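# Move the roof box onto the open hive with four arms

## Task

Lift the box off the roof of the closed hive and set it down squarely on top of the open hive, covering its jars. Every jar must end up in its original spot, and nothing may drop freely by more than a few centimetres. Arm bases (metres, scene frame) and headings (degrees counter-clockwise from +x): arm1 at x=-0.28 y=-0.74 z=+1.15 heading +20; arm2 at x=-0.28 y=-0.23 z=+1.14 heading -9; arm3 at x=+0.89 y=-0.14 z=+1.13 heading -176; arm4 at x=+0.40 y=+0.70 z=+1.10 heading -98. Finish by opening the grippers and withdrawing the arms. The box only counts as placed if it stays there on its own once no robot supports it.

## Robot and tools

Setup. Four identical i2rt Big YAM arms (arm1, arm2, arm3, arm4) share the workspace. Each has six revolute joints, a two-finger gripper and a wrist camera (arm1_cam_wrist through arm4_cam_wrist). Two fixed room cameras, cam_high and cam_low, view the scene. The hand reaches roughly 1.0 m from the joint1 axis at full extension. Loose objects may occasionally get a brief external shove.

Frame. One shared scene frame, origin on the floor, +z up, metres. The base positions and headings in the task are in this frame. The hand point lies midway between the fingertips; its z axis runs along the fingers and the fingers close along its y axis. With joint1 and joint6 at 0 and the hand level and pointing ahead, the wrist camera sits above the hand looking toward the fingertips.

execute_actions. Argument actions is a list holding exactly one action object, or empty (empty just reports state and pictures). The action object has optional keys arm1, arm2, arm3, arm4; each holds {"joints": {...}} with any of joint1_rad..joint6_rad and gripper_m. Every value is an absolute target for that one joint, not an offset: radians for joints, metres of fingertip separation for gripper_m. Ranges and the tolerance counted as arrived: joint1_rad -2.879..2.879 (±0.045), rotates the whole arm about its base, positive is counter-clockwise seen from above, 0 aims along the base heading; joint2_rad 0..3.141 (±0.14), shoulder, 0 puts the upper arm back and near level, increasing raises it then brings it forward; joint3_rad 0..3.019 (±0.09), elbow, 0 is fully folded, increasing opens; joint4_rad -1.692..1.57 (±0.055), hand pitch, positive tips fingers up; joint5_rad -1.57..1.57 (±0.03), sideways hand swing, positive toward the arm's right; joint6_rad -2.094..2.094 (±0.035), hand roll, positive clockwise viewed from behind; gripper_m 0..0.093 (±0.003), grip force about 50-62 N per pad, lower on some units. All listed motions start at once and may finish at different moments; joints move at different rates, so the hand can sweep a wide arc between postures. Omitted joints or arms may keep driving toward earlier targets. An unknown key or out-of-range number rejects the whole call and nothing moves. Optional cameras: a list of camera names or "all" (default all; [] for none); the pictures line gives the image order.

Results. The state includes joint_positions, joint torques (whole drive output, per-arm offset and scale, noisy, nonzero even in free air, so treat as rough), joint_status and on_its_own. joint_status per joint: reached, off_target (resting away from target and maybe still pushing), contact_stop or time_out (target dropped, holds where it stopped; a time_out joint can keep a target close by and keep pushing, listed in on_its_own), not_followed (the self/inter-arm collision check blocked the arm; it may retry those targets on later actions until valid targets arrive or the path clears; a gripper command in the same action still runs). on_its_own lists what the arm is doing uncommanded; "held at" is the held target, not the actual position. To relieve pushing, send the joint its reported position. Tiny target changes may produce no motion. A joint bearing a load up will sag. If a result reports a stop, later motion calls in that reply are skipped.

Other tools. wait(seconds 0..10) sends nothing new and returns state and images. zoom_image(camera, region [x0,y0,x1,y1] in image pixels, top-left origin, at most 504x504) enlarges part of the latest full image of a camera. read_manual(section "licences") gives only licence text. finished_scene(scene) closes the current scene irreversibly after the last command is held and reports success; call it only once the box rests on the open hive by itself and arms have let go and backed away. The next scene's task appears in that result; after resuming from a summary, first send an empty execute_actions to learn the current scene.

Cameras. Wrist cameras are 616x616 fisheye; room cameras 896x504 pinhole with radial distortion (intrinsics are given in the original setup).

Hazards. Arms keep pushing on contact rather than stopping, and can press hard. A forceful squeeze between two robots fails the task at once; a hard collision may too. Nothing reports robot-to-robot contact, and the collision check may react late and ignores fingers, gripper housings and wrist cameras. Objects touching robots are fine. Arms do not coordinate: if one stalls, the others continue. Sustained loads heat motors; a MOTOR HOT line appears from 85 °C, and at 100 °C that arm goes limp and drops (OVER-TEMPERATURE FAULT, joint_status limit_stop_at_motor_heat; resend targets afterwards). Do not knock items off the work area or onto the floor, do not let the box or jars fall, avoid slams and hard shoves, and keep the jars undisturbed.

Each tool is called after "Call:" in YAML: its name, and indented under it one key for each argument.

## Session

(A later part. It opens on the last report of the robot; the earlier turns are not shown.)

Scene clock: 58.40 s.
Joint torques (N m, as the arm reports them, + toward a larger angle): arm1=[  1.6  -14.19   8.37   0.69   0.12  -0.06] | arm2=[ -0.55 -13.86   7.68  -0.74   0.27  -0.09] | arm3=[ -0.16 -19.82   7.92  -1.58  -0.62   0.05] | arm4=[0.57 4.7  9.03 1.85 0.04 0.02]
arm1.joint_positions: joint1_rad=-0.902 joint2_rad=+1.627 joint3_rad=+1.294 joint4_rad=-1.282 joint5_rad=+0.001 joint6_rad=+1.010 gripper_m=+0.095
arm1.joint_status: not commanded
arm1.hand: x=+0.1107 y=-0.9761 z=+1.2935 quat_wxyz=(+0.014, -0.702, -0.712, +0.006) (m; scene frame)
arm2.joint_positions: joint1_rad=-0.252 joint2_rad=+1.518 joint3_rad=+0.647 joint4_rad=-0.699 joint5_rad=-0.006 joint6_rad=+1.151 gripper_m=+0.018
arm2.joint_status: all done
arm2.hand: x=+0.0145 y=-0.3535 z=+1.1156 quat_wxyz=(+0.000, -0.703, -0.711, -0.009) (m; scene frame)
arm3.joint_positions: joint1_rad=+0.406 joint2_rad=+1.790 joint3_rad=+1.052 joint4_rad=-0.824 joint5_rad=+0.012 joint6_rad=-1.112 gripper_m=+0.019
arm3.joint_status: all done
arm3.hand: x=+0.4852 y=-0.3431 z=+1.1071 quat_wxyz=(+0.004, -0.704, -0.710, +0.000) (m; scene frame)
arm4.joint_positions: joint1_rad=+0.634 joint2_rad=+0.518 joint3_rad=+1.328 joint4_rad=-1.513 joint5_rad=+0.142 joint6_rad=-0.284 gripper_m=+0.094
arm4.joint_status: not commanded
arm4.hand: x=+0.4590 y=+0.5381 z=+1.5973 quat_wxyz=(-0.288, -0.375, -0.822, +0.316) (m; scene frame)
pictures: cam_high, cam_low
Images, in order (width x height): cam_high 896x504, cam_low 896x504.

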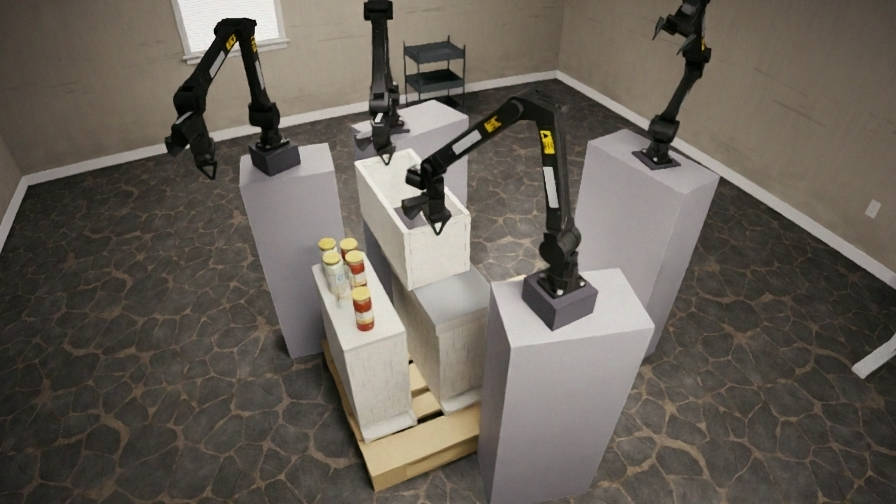

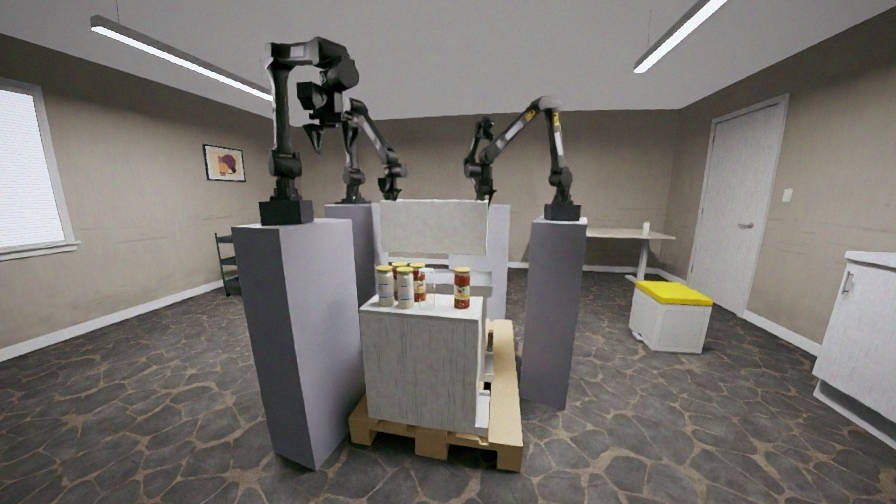

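Call:
execute_actions:
  actions:
    - {"arm2":{"joints":{"joint1_rad":-0.541,"joint2_rad":1.55,"joint3_rad":0.85,"joint4_rad":-0.785,"joint6_rad":0.857}},"arm3":{"joints":{"joint1_rad":0.584,"joint2_rad":1.825,"joint3_rad":1.322,"joint4_rad":-0.96,"joint6_rad":-0.935}}}
  cameras: ["cam_low"]

Call:
execute_actions:
  actions:
    - {"arm2":{"joints":{"joint1_rad":-0.746,"joint2_rad":1.705,"joint3_rad":1.068,"joint4_rad":-0.835,"joint6_rad":0.652}},"arm3":{"joints":{"joint1_rad":0.721,"joint2_rad":1.995,"joint3_rad":1.618,"joint4_rad":-1.07,"joint6_rad":-0.798}}}

Scene clock: 62.60 s.
Joint torques (N m, as the arm reports them, + toward a larger angle): arm1=[  1.54 -14.24   8.39   0.69   0.12  -0.06] | arm2=[ -0.57 -16.91   8.78  -0.09   0.21  -0.02] | arm3=[ -0.39 -23.54   9.45  -0.67  -0.44   0.07] | arm4=[0.6  4.7  9.03 1.85 0.05 0.02]
arm1.joint_positions: joint1_rad=-0.902 joint2_rad=+1.627 joint3_rad=+1.294 joint4_rad=-1.282 joint5_rad=+0.001 joint6_rad=+1.010 gripper_m=+0.095
arm1.joint_status: not commanded
arm1.hand: x=+0.1107 y=-0.9761 z=+1.2935 quat_wxyz=(+0.014, -0.702, -0.712, +0.006) (m; scene frame)
arm2.joint_positions: joint1_rad=-0.537 joint2_rad=+1.609 joint3_rad=+0.805 joint4_rad=-0.770 joint5_rad=-0.006 joint6_rad=+0.859 gripper_m=+0.018
arm2.joint_status: all done
arm2.hand: x=+0.0077 y=-0.4634 z=+1.1256 quat_wxyz=(+0.002, -0.701, -0.714, -0.009) (m; scene frame)
arm3.joint_positions: joint1_rad=+0.584 joint2_rad=+1.896 joint3_rad=+1.266 joint4_rad=-0.939 joint5_rad=+0.007 joint6_rad=-0.938 gripper_m=+0.019
arm3.joint_status: all done
arm3.hand: x=+0.4790 y=-0.4497 z=+1.1215 quat_wxyz=(+0.001, -0.703, -0.712, -0.002) (m; scene frame)
arm4.joint_positions: joint1_rad=+0.634 joint2_rad=+0.518 joint3_rad=+1.328 joint4_rad=-1.513 joint5_rad=+0.142 joint6_rad=-0.284 gripper_m=+0.094
arm4.joint_status: not commanded
arm4.hand: x=+0.4590 y=+0.5381 z=+1.5973 quat_wxyz=(-0.288, -0.375, -0.822, +0.316) (m; scene frame)
pictures: cam_low
Images, in order (width x height): cam_low 896x504.

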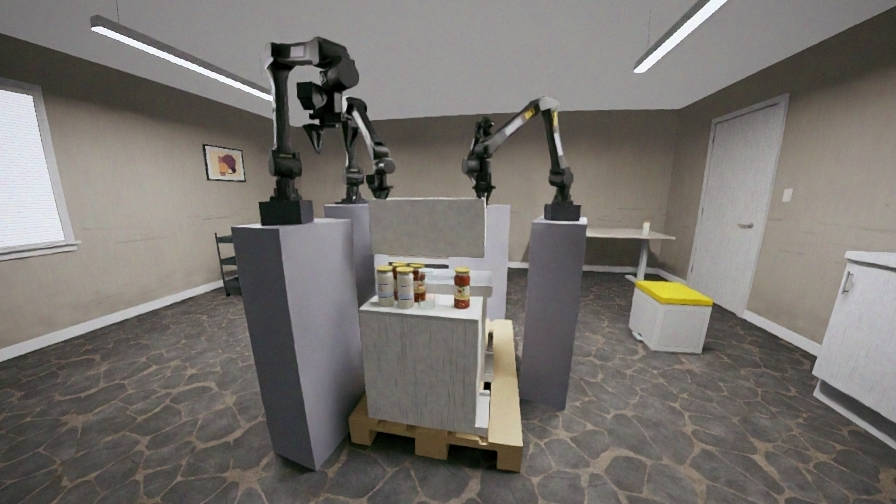

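Scene clock: 63.80 s.
Joint torques (N m, as the arm reports them, + toward a larger angle): arm1=[  1.5  -14.14   8.4    0.68   0.12  -0.06] | arm2=[ -0.52 -21.6   10.06  -0.2    0.24   0.01] | arm3=[  0.07 -28.36  10.6   -0.85  -0.65   0.12] | arm4=[0.63 4.64 9.04 1.85 0.04 0.02]
arm1.joint_positions: joint1_rad=-0.902 joint2_rad=+1.627 joint3_rad=+1.294 joint4_rad=-1.282 joint5_rad=+0.001 joint6_rad=+1.010 gripper_m=+0.095
arm1.joint_status: not commanded
arm1.hand: x=+0.1107 y=-0.9761 z=+1.2935 quat_wxyz=(+0.014, -0.702, -0.712, +0.006) (m; scene frame)
arm2.joint_positions: joint1_rad=-0.744 joint2_rad=+1.780 joint3_rad=+1.012 joint4_rad=-0.818 joint5_rad=-0.005 joint6_rad=+0.653 gripper_m=+0.018
arm2.joint_status: all done
arm2.hand: x=-0.0033 y=-0.5712 z=+1.1149 quat_wxyz=(+0.007, -0.701, -0.713, -0.010) (m; scene frame)
arm3.joint_positions: joint1_rad=+0.720 joint2_rad=+2.088 joint3_rad=+1.551 joint4_rad=-1.043 joint5_rad=+0.012 joint6_rad=-0.806 gripper_m=+0.019
arm3.joint_status: all done
arm3.hand: x=+0.4692 y=-0.5569 z=+1.1096 quat_wxyz=(+0.004, -0.701, -0.713, -0.007) (m; scene frame)
arm4.joint_positions: joint1_rad=+0.634 joint2_rad=+0.518 joint3_rad=+1.328 joint4_rad=-1.513 joint5_rad=+0.142 joint6_rad=-0.284 gripper_m=+0.094
arm4.joint_status: not commanded
arm4.hand: x=+0.4590 y=+0.5381 z=+1.5973 quat_wxyz=(-0.288, -0.375, -0.822, +0.316) (m; scene frame)
pictures: arm1_cam_wrist, arm2_cam_wrist, arm3_cam_wrist, arm4_cam_wrist, cam_high, cam_low
Images, in order (width x height): arm1_cam_wrist 616x616, arm2_cam_wrist 616x616, arm3_cam_wrist 616x616, arm4_cam_wrist 616x616, cam_high 896x504, cam_low 896x504.

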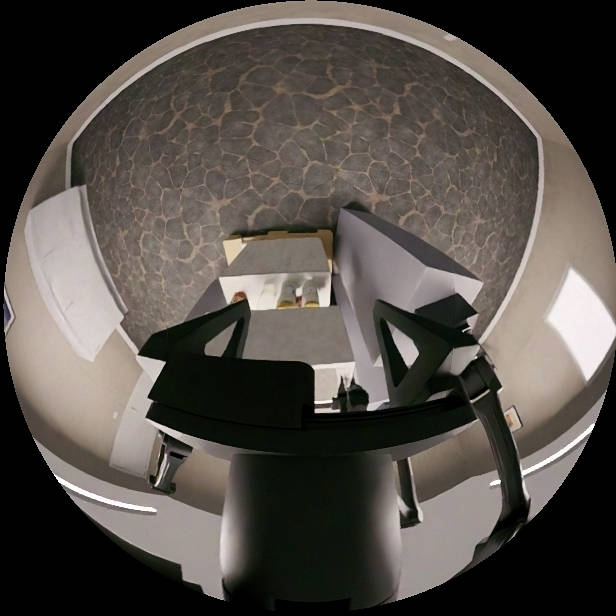

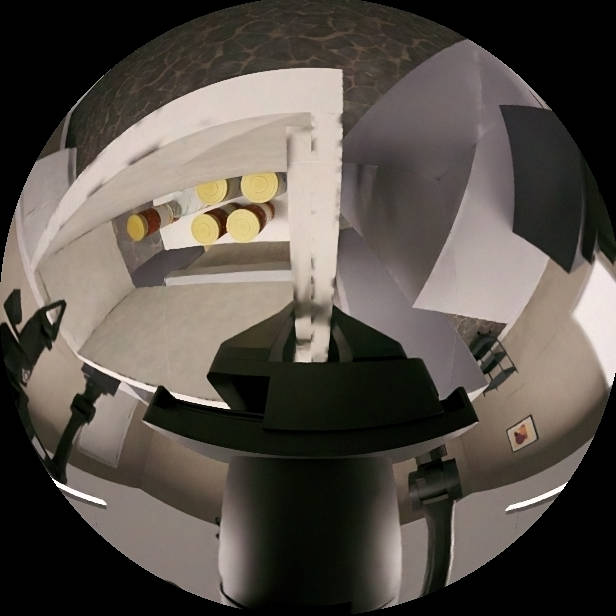

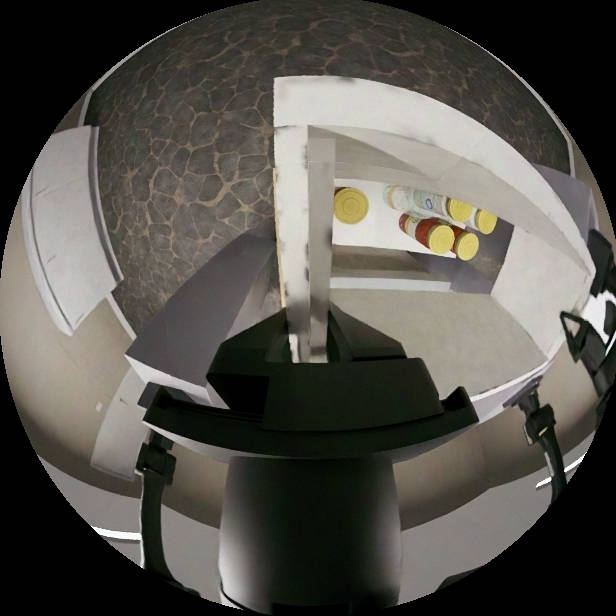

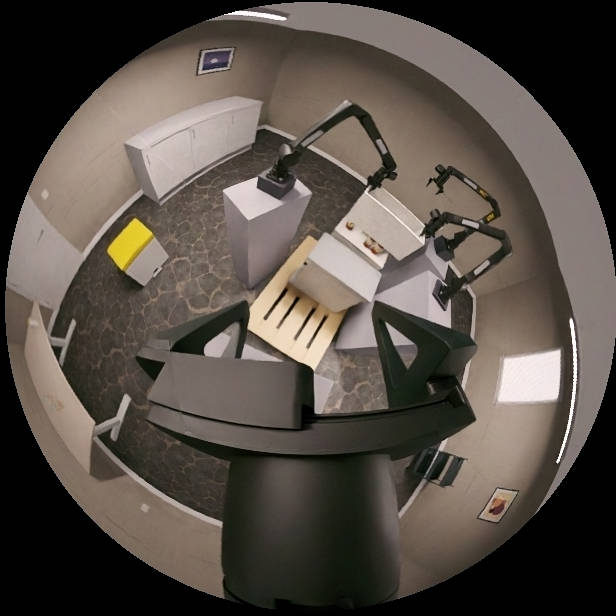

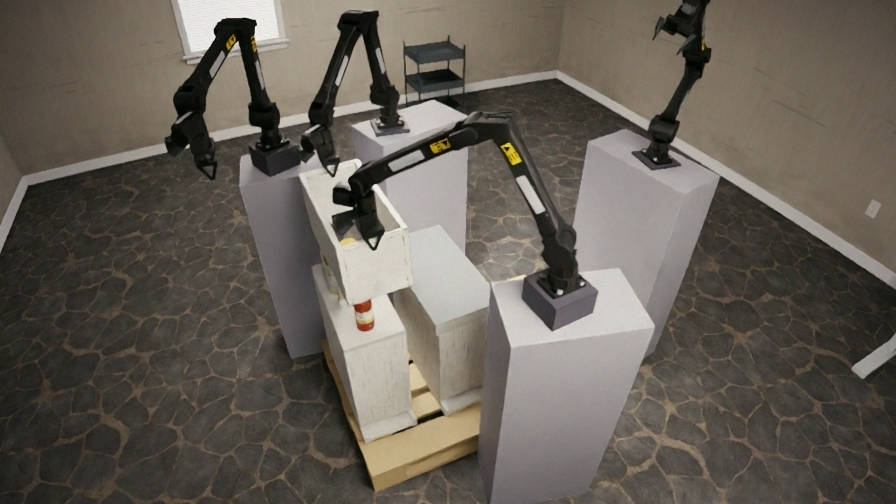

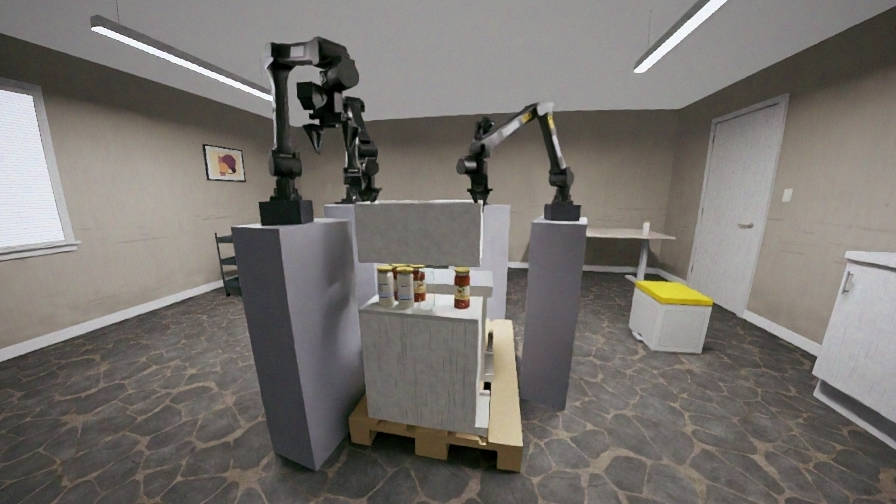

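Call:
execute_actions:
  actions:
    - {"arm2":{"joints":{"joint1_rad":-0.799,"joint2_rad":1.758,"joint3_rad":1.157,"joint4_rad":-0.842,"joint6_rad":0.597}},"arm3":{"joints":{"joint1_rad":0.757,"joint2_rad":2.055,"joint3_rad":1.74,"joint4_rad":-1.102,"joint6_rad":-0.76}}}
  cameras: ["arm2_cam_wrist","arm3_cam_wrist","cam_low"]

Scene clock: 73.00 s.
Joint torques (N m, as the arm reports them, + toward a larger angle): arm1=[  1.53 -14.16   8.39   0.67   0.12  -0.06] | arm2=[ -0.76 -21.76  12.42  -0.16   0.18  -0.02] | arm3=[  0.65 -29.56  12.66  -0.8   -0.51   0.29] | arm4=[0.57 4.65 9.04 1.86 0.04 0.02]
arm1.joint_positions: joint1_rad=-0.902 joint2_rad=+1.627 joint3_rad=+1.294 joint4_rad=-1.282 joint5_rad=+0.001 joint6_rad=+1.010 gripper_m=+0.095
arm1.joint_status: not commanded
arm1.hand: x=+0.1107 y=-0.9761 z=+1.2935 quat_wxyz=(+0.014, -0.702, -0.712, +0.006) (m; scene frame)
arm2.joint_positions: joint1_rad=-0.792 joint2_rad=+1.830 joint3_rad=+1.068 joint4_rad=-0.825 joint5_rad=-0.004 joint6_rad=+0.601 gripper_m=+0.018
arm2.joint_status: all done
arm2.hand: x=-0.0095 y=-0.5993 z=+1.1083 quat_wxyz=(+0.008, -0.700, -0.714, -0.010) (m; scene frame)
arm3.joint_positions: joint1_rad=+0.742 joint2_rad=+2.146 joint3_rad=+1.642 joint4_rad=-1.077 joint5_rad=+0.009 joint6_rad=-0.785 gripper_m=+0.019
arm3.joint_status: joint3_rad time_out (moved +0.091 of +0.189); the others done
arm3.on_its_own: joint3_rad reads +1.642 and still pushes toward +1.740 since a time_out
arm3.hand: x=+0.4630 y=-0.5830 z=+1.1057 quat_wxyz=(+0.002, -0.701, -0.713, -0.007) (m; scene frame)
arm4.joint_positions: joint1_rad=+0.634 joint2_rad=+0.518 joint3_rad=+1.328 joint4_rad=-1.513 joint5_rad=+0.142 joint6_rad=-0.284 gripper_m=+0.094
arm4.joint_status: not commanded
arm4.hand: x=+0.4590 y=+0.5381 z=+1.5973 quat_wxyz=(-0.288, -0.375, -0.822, +0.316) (m; scene frame)
pictures: arm2_cam_wrist, arm3_cam_wrist, cam_low
Images, in order (width x height): arm2_cam_wrist 616x616, arm3_cam_wrist 616x616, cam_low 896x504.

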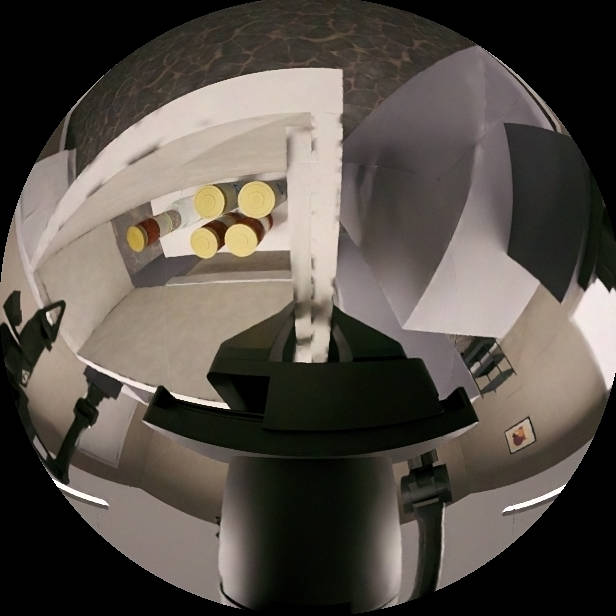

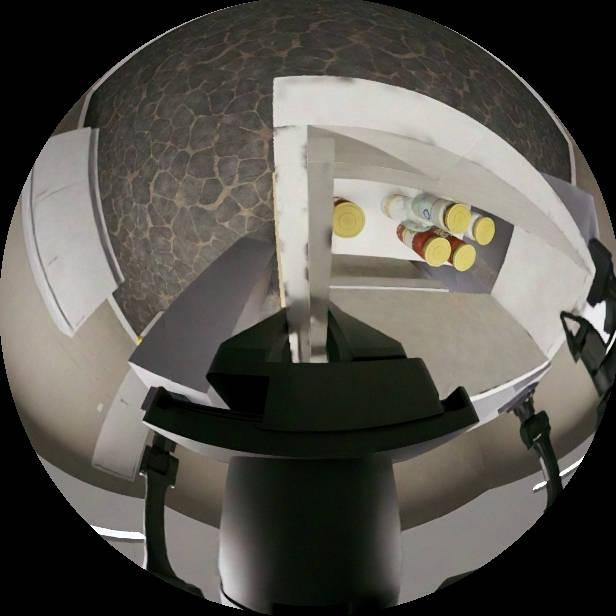

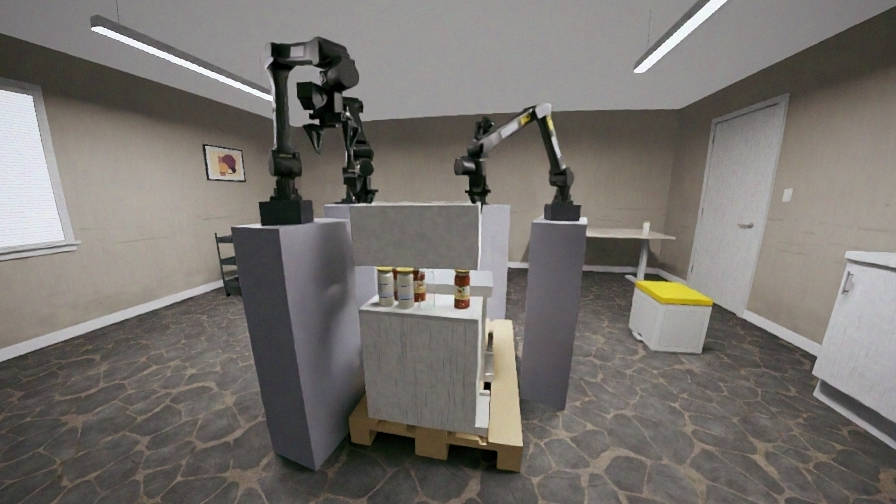

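Call:
execute_actions:
  actions:
    - {"arm2":{"joints":{"joint1_rad":-0.802,"joint2_rad":1.88,"joint3_rad":1.14,"joint4_rad":-0.677}},"arm3":{"joints":{"joint1_rad":0.772,"joint2_rad":2.14,"joint3_rad":1.715,"joint4_rad":-0.966,"joint6_rad":-0.76}}}
  cameras: ["arm2_cam_wrist","arm3_cam_wrist","cam_low","cam_high"]

Scene clock: 77.03 s.
Joint torques (N m, as the arm reports them, + toward a larger angle): arm1=[  1.48 -14.21   8.4    0.69   0.13  -0.06] | arm2=[  0.01 -24.77  10.27   0.3    0.13   0.03] | arm3=[  0.98 -32.02  10.75  -0.02  -0.49   0.09] | arm4=[0.67 4.69 9.04 1.82 0.05 0.02]
arm1.joint_positions: joint1_rad=-0.902 joint2_rad=+1.627 joint3_rad=+1.294 joint4_rad=-1.282 joint5_rad=+0.001 joint6_rad=+1.010 gripper_m=+0.095
arm1.joint_status: not commanded
arm1.hand: x=+0.1107 y=-0.9761 z=+1.2935 quat_wxyz=(+0.014, -0.702, -0.712, +0.006) (m; scene frame)
arm2.joint_positions: joint1_rad=-0.800 joint2_rad=+1.975 joint3_rad=+1.068 joint4_rad=-0.677 joint5_rad=+0.000 joint6_rad=+0.601 gripper_m=+0.018
arm2.joint_status: all done
arm2.hand: x=-0.0071 y=-0.6084 z=+1.0442 quat_wxyz=(+0.006, -0.702, -0.712, -0.008) (m; scene frame)
arm3.joint_positions: joint1_rad=+0.759 joint2_rad=+2.255 joint3_rad=+1.642 joint4_rad=-0.960 joint5_rad=+0.008 joint6_rad=-0.764 gripper_m=+0.019
arm3.joint_status: all done
arm3.hand: x=+0.4647 y=-0.5967 z=+1.0401 quat_wxyz=(+0.002, -0.703, -0.712, -0.003) (m; scene frame)
arm4.joint_positions: joint1_rad=+0.634 joint2_rad=+0.518 joint3_rad=+1.328 joint4_rad=-1.513 joint5_rad=+0.142 joint6_rad=-0.284 gripper_m=+0.094
arm4.joint_status: not commanded
arm4.hand: x=+0.4590 y=+0.5381 z=+1.5973 quat_wxyz=(-0.288, -0.375, -0.822, +0.316) (m; scene frame)
pictures: arm2_cam_wrist, arm3_cam_wrist, cam_high, cam_low
Images, in order (width x height): arm2_cam_wrist 616x616, arm3_cam_wrist 616x616, cam_high 896x504, cam_low 896x504.

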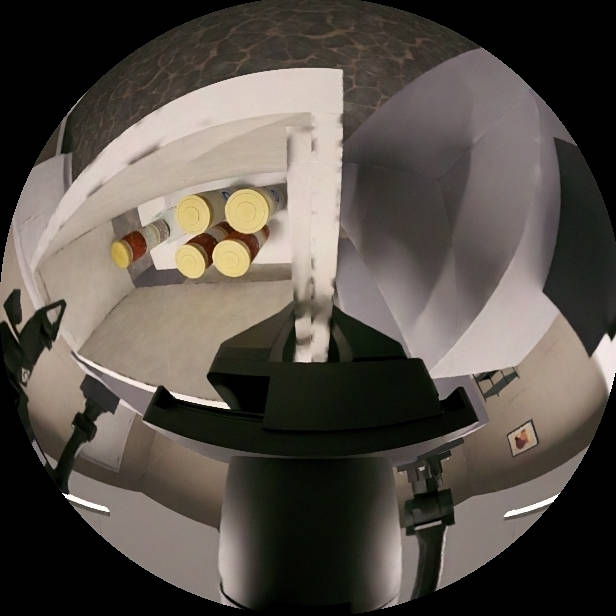

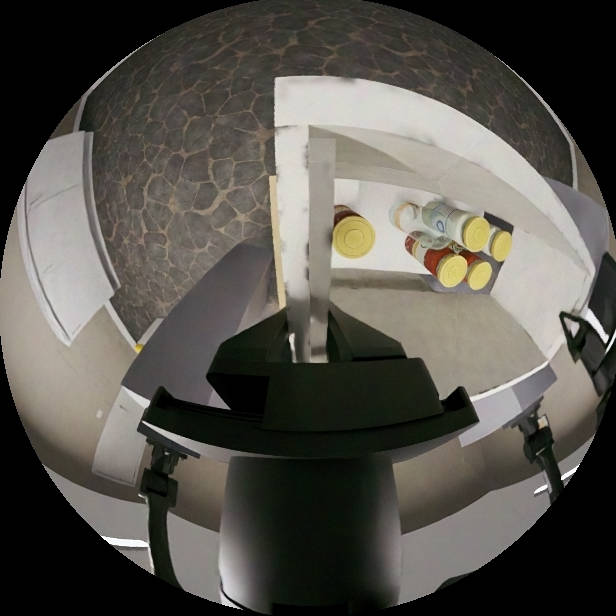

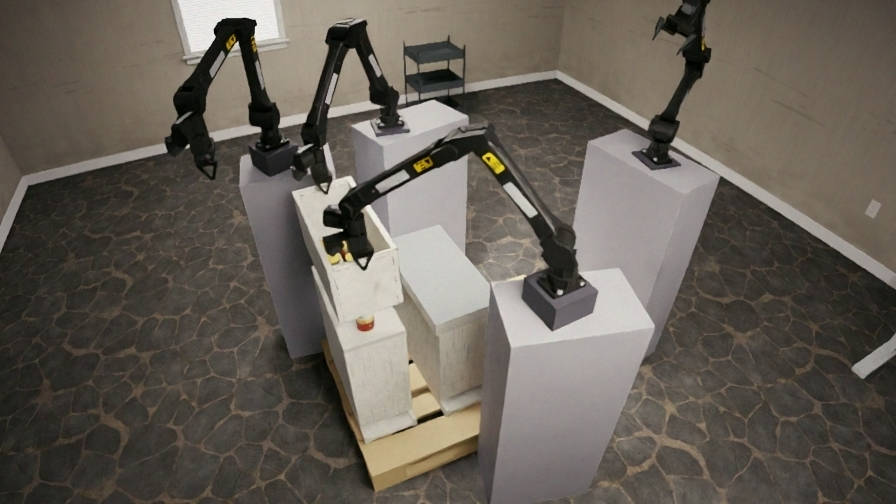

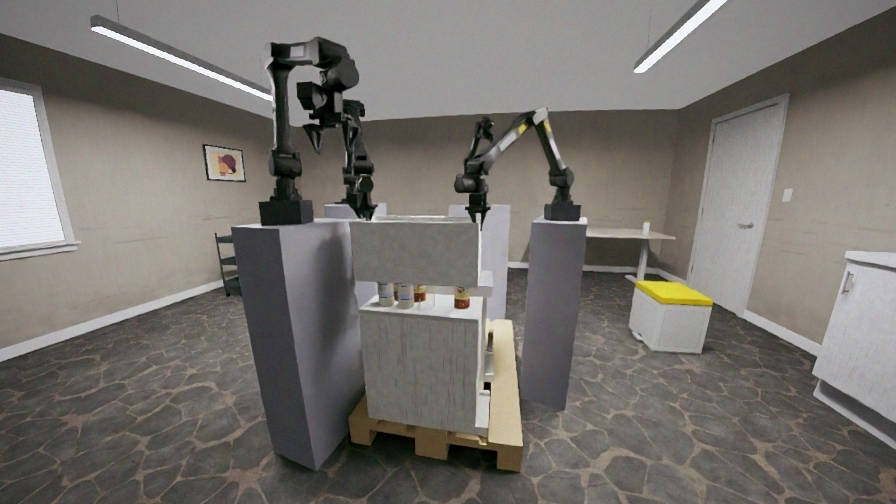

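Call:
zoom_image:
  camera: "cam_low"
  region: [330, 190, 510, 350]

Call:
zoom_image:
  camera: "cam_high"
  region: [270, 170, 450, 400]

Region (330, 190, 510, 350) of cam_low's 896x504 image, scaled by 2.800, with more detail than that image has.

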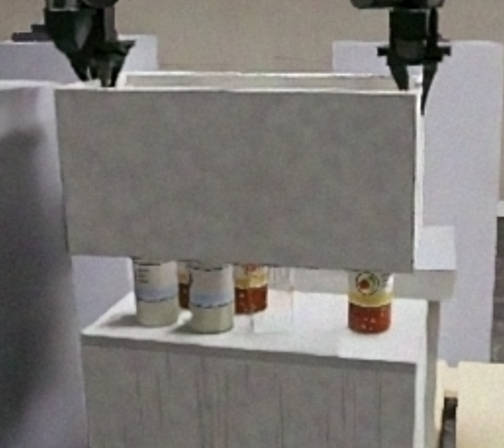

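Region (270, 170, 450, 400) of cam_high's 896x504 image, scaled by 2.191, with more detail than that image has; it fills the left 394 columns of this view, and the rest is white.

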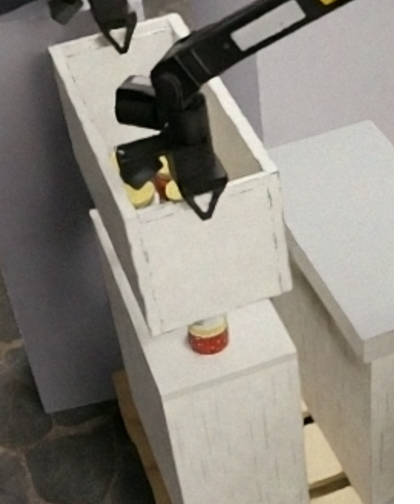

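Call:
execute_actions:
  actions:
    - {"arm2":{"joints":{"joint1_rad":-0.778,"joint2_rad":2.0,"joint3_rad":1.16,"joint4_rad":-0.555,"joint6_rad":0.615}},"arm3":{"joints":{"joint1_rad":0.782,"joint2_rad":2.207,"joint3_rad":1.655,"joint4_rad":-0.86,"joint6_rad":-0.75}}}
  cameras: ["arm2_cam_wrist","arm3_cam_wrist"]

Scene clock: 84.97 s.
Joint torques (N m, as the arm reports them, + toward a larger angle): arm1=[  1.49 -14.18   8.4    0.69   0.12  -0.06] | arm2=[ -0.21 -25.93   9.74   0.73  -0.1    0.07] | arm3=[  0.68 -30.91   9.01   0.14  -0.3    0.11] | arm4=[0.71 4.71 9.02 1.86 0.04 0.03]
arm1.joint_positions: joint1_rad=-0.902 joint2_rad=+1.627 joint3_rad=+1.294 joint4_rad=-1.282 joint5_rad=+0.001 joint6_rad=+1.010 gripper_m=+0.095
arm1.joint_status: not commanded
arm1.hand: x=+0.1107 y=-0.9761 z=+1.2935 quat_wxyz=(+0.014, -0.702, -0.712, +0.006) (m; scene frame)
arm2.joint_positions: joint1_rad=-0.781 joint2_rad=+2.090 joint3_rad=+1.088 joint4_rad=-0.564 joint5_rad=+0.003 joint6_rad=+0.613 gripper_m=+0.018
arm2.joint_status: all done
arm2.hand: x=+0.0058 y=-0.6109 z=+0.9968 quat_wxyz=(-0.002, -0.700, -0.714, -0.005) (m; scene frame)
arm3.joint_positions: joint1_rad=+0.771 joint2_rad=+2.312 joint3_rad=+1.603 joint4_rad=-0.862 joint5_rad=+0.003 joint6_rad=-0.757 gripper_m=+0.019
arm3.joint_status: all done
arm3.hand: x=+0.4768 y=-0.5965 z=+0.9944 quat_wxyz=(-0.001, -0.700, -0.714, -0.002) (m; scene frame)
arm4.joint_positions: joint1_rad=+0.634 joint2_rad=+0.518 joint3_rad=+1.328 joint4_rad=-1.513 joint5_rad=+0.142 joint6_rad=-0.284 gripper_m=+0.094
arm4.joint_status: not commanded
arm4.hand: x=+0.4590 y=+0.5381 z=+1.5973 quat_wxyz=(-0.288, -0.375, -0.822, +0.316) (m; scene frame)
pictures: arm2_cam_wrist, arm3_cam_wrist
Images, in order (width x height): arm2_cam_wrist 616x616, arm3_cam_wrist 616x616.

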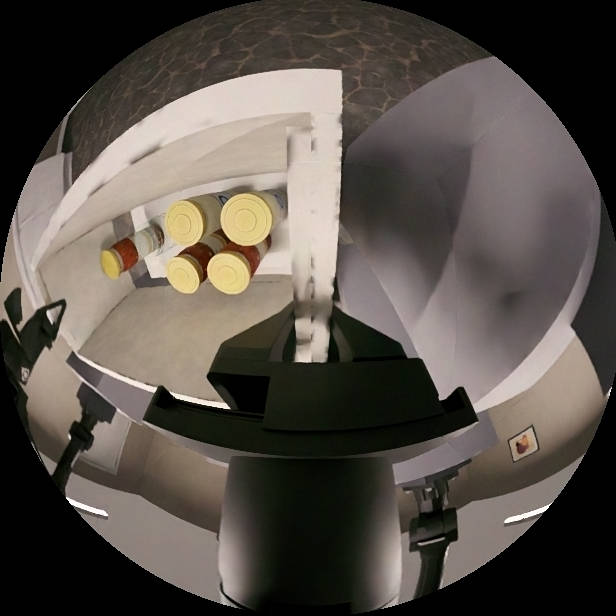

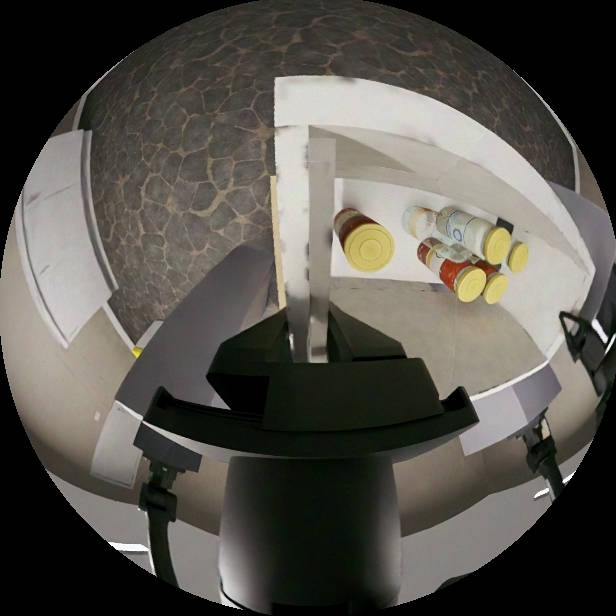

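Next: want arm2 (2.241, 1.108, -0.44), arm3 (2.43, 1.633, -0.775).

Call:
execute_actions:
  actions:
    - {"arm2":{"joints":{"joint1_rad":-0.79,"joint2_rad":2.15,"joint3_rad":1.172,"joint4_rad":-0.432}},"arm3":{"joints":{"joint2_rad":2.32,"joint3_rad":1.71,"joint4_rad":-0.77}}}
  cameras: ["arm1_cam_wrist","arm4_cam_wrist","cam_low","cam_high"]

Call:
zoom_image:
  camera: "cam_low"
  region: [330, 210, 510, 370]

Call:
zoom_image:
  camera: "cam_high"
  region: [270, 200, 450, 400]

Scene clock: 90.93 s.
Joint torques (N m, as the arm reports them, + toward a larger angle): arm1=[  1.55 -14.21   8.4    0.7    0.11  -0.06] | arm2=[ -0.67 -27.11   7.28   0.65   0.    -0.03] | arm3=[  0.38 -31.58  10.37   0.06  -0.19   0.09] | arm4=[0.64 4.7  9.01 1.84 0.04 0.02]
arm1.joint_positions: joint1_rad=-0.902 joint2_rad=+1.627 joint3_rad=+1.294 joint4_rad=-1.282 joint5_rad=+0.001 joint6_rad=+1.010 gripper_m=+0.095
arm1.joint_status: not commanded
arm1.hand: x=+0.1107 y=-0.9761 z=+1.2935 quat_wxyz=(+0.014, -0.702, -0.712, +0.006) (m; scene frame)
arm2.joint_positions: joint1_rad=-0.784 joint2_rad=+2.246 joint3_rad=+1.120 joint4_rad=-0.440 joint5_rad=+0.002 joint6_rad=+0.614 gripper_m=+0.018
arm2.joint_status: all done
arm2.hand: x=+0.0063 y=-0.6122 z=+0.9317 quat_wxyz=(-0.002, -0.702, -0.713, -0.005) (m; scene frame)
arm3.joint_positions: joint1_rad=+0.773 joint2_rad=+2.431 joint3_rad=+1.628 joint4_rad=-0.766 joint5_rad=+0.002 joint6_rad=-0.754 gripper_m=+0.019
arm3.joint_status: all done
arm3.hand: x=+0.4773 y=-0.5987 z=+0.9306 quat_wxyz=(-0.002, -0.701, -0.714, -0.001) (m; scene frame)
arm4.joint_positions: joint1_rad=+0.634 joint2_rad=+0.518 joint3_rad=+1.328 joint4_rad=-1.513 joint5_rad=+0.142 joint6_rad=-0.284 gripper_m=+0.094
arm4.joint_status: not commanded
arm4.hand: x=+0.4590 y=+0.5381 z=+1.5973 quat_wxyz=(-0.288, -0.375, -0.822, +0.316) (m; scene frame)
pictures: arm1_cam_wrist, arm4_cam_wrist, cam_high, cam_low
Images, in order (width x height): arm1_cam_wrist 616x616, arm4_cam_wrist 616x616, cam_high 896x504, cam_low 896x504.

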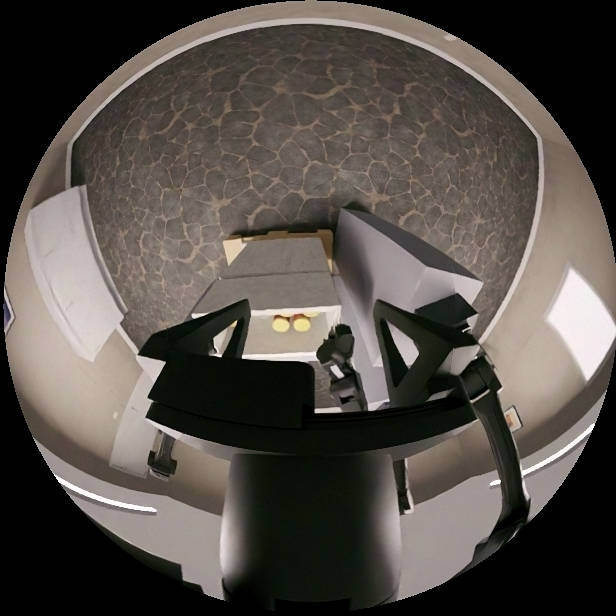

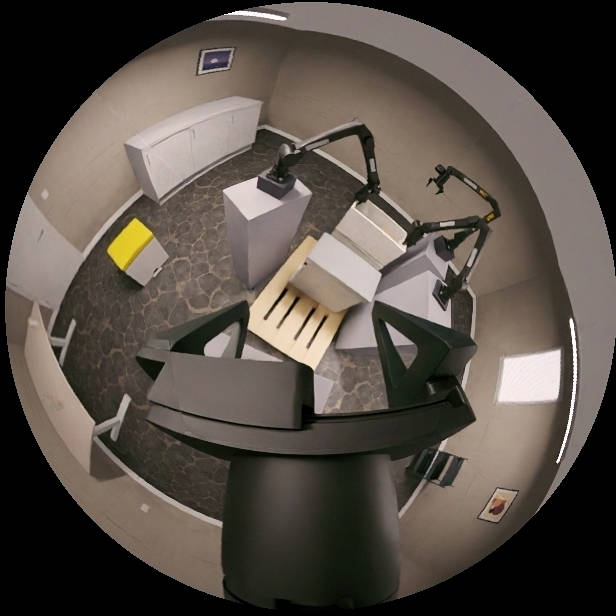

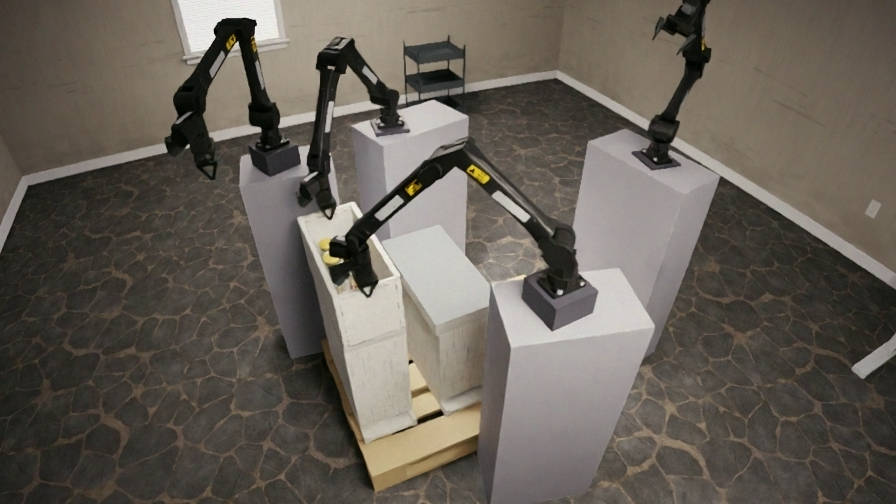

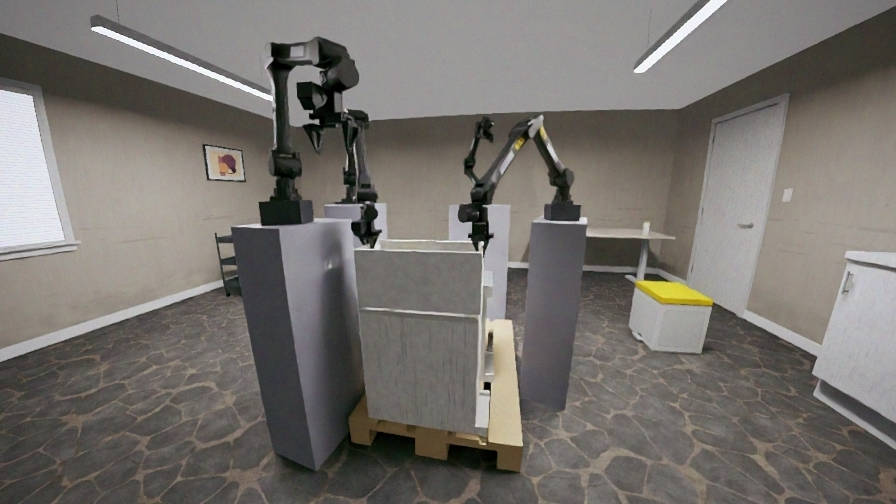

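Region (330, 210, 510, 370) of cam_low's 896x504 image, scaled by 2.800, with more detail than that image has.

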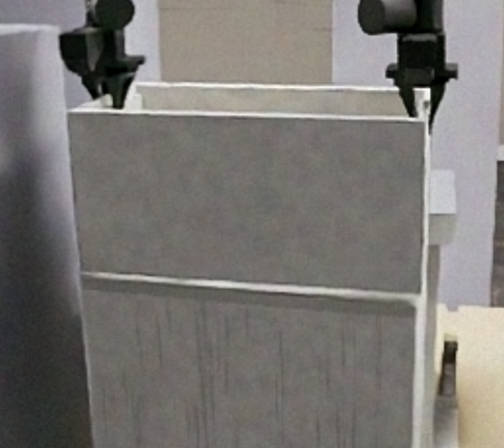

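Region (270, 200, 450, 400) of cam_high's 896x504 image, scaled by 2.520, with more detail than that image has; it fills the left 454 columns of this view, and the rest is white.

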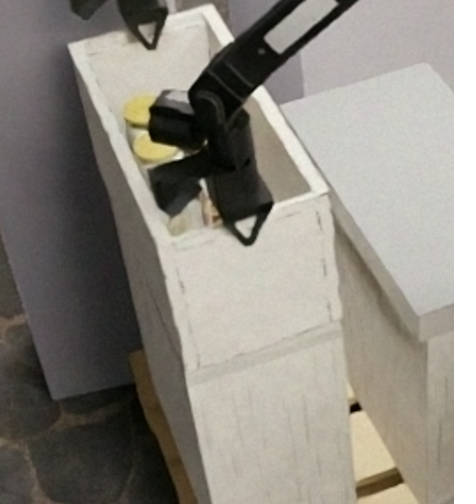

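Call:
execute_actions:
  actions:
    - {"arm2":{"joints":{"joint2_rad":2.2,"joint3_rad":1.182,"joint4_rad":-0.405}},"arm3":{"joints":{"joint2_rad":2.37,"joint3_rad":1.72,"joint4_rad":-0.742}}}
  cameras: ["arm4_cam_wrist","cam_low","cam_high"]

Call:
zoom_image:
  camera: "cam_low"
  region: [330, 210, 510, 370]

Call:
zoom_image:
  camera: "cam_high"
  region: [290, 230, 430, 380]

Scene clock: 95.97 s.
Joint torques (N m, as the arm reports them, + toward a larger angle): arm1=[  1.52 -14.21   8.39   0.67   0.12  -0.06] | arm2=[ -0.84 -24.72   7.85   1.1   -0.01   0.02] | arm3=[  0.42 -30.07  10.53   0.25  -0.34   0.08] | arm4=[0.73 4.74 9.04 1.83 0.04 0.02]
arm1.joint_positions: joint1_rad=-0.902 joint2_rad=+1.627 joint3_rad=+1.294 joint4_rad=-1.282 joint5_rad=+0.001 joint6_rad=+1.010 gripper_m=+0.095
arm1.joint_status: not commanded
arm1.hand: x=+0.1107 y=-0.9761 z=+1.2935 quat_wxyz=(+0.014, -0.702, -0.712, +0.006) (m; scene frame)
arm2.joint_positions: joint1_rad=-0.784 joint2_rad=+2.272 joint3_rad=+1.125 joint4_rad=-0.421 joint5_rad=+0.001 joint6_rad=+0.614 gripper_m=+0.018
arm2.joint_status: all done
arm2.hand: x=+0.0056 y=-0.6113 z=+0.9208 quat_wxyz=(-0.001, -0.702, -0.712, -0.006) (m; scene frame)
arm3.joint_positions: joint1_rad=+0.773 joint2_rad=+2.455 joint3_rad=+1.633 joint4_rad=-0.744 joint5_rad=+0.005 joint6_rad=-0.754 gripper_m=+0.019
arm3.joint_status: all done
arm3.hand: x=+0.4769 y=-0.5984 z=+0.9177 quat_wxyz=(+0.000, -0.701, -0.713, +0.001) (m; scene frame)
arm4.joint_positions: joint1_rad=+0.634 joint2_rad=+0.518 joint3_rad=+1.328 joint4_rad=-1.513 joint5_rad=+0.142 joint6_rad=-0.284 gripper_m=+0.094
arm4.joint_status: not commanded
arm4.hand: x=+0.4590 y=+0.5381 z=+1.5973 quat_wxyz=(-0.288, -0.375, -0.822, +0.316) (m; scene frame)
pictures: arm4_cam_wrist, cam_high, cam_low
Images, in order (width x height): arm4_cam_wrist 616x616, cam_high 896x504, cam_low 896x504.

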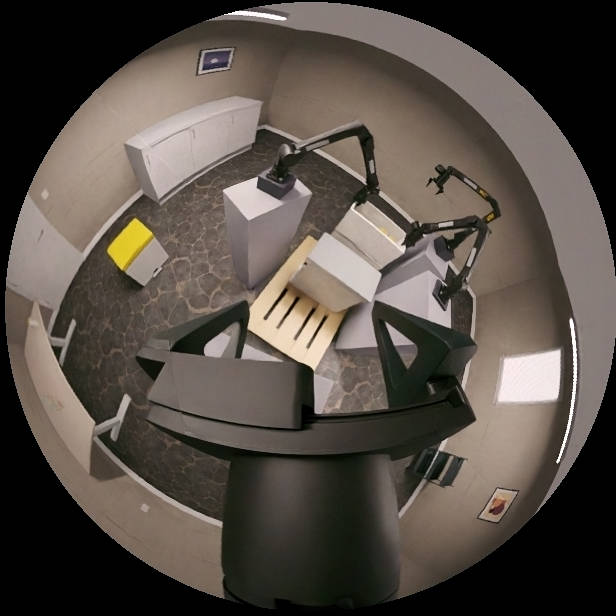

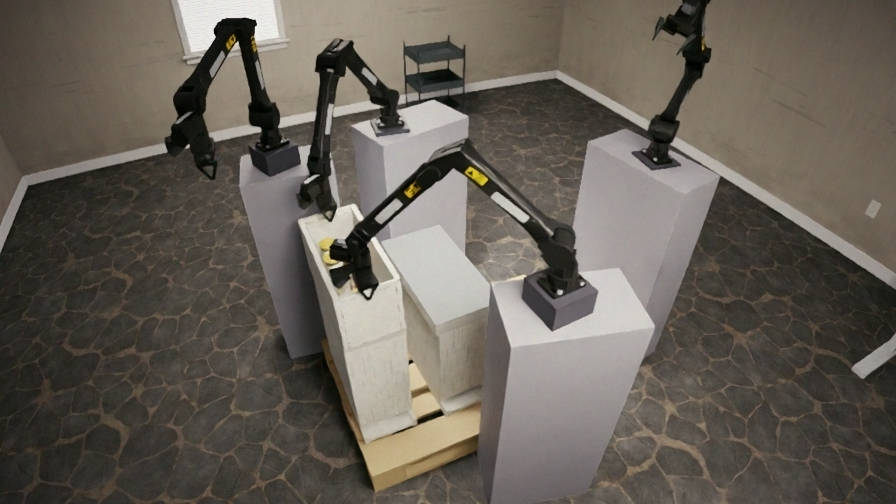

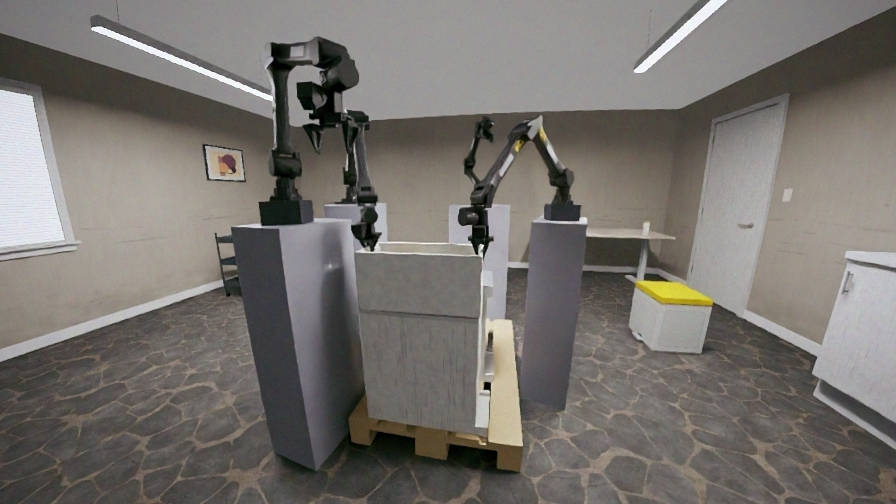

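Region (330, 210, 510, 370) of cam_low's 896x504 image, scaled by 2.800, with more detail than that image has.

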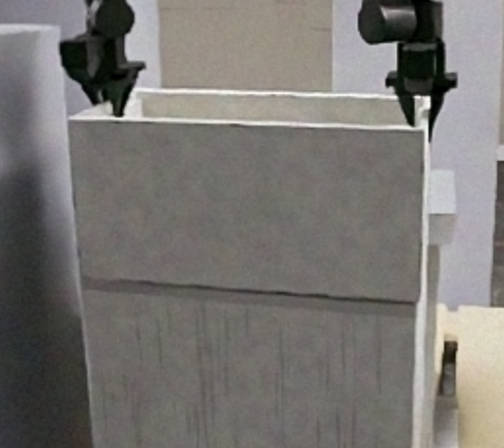

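Region (290, 230, 430, 380) of cam_high's 896x504 image, scaled by 3.360, with more detail than that image has; it fills the left 470 columns of this view, and the rest is white.

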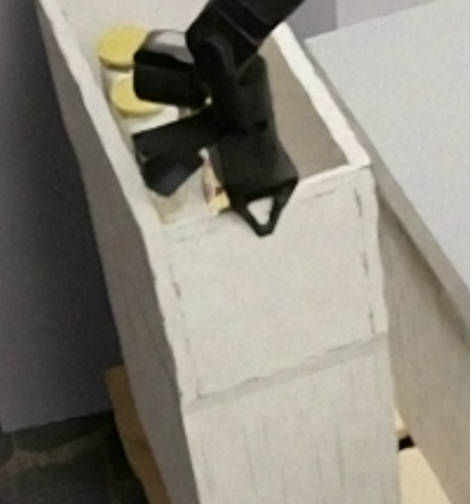

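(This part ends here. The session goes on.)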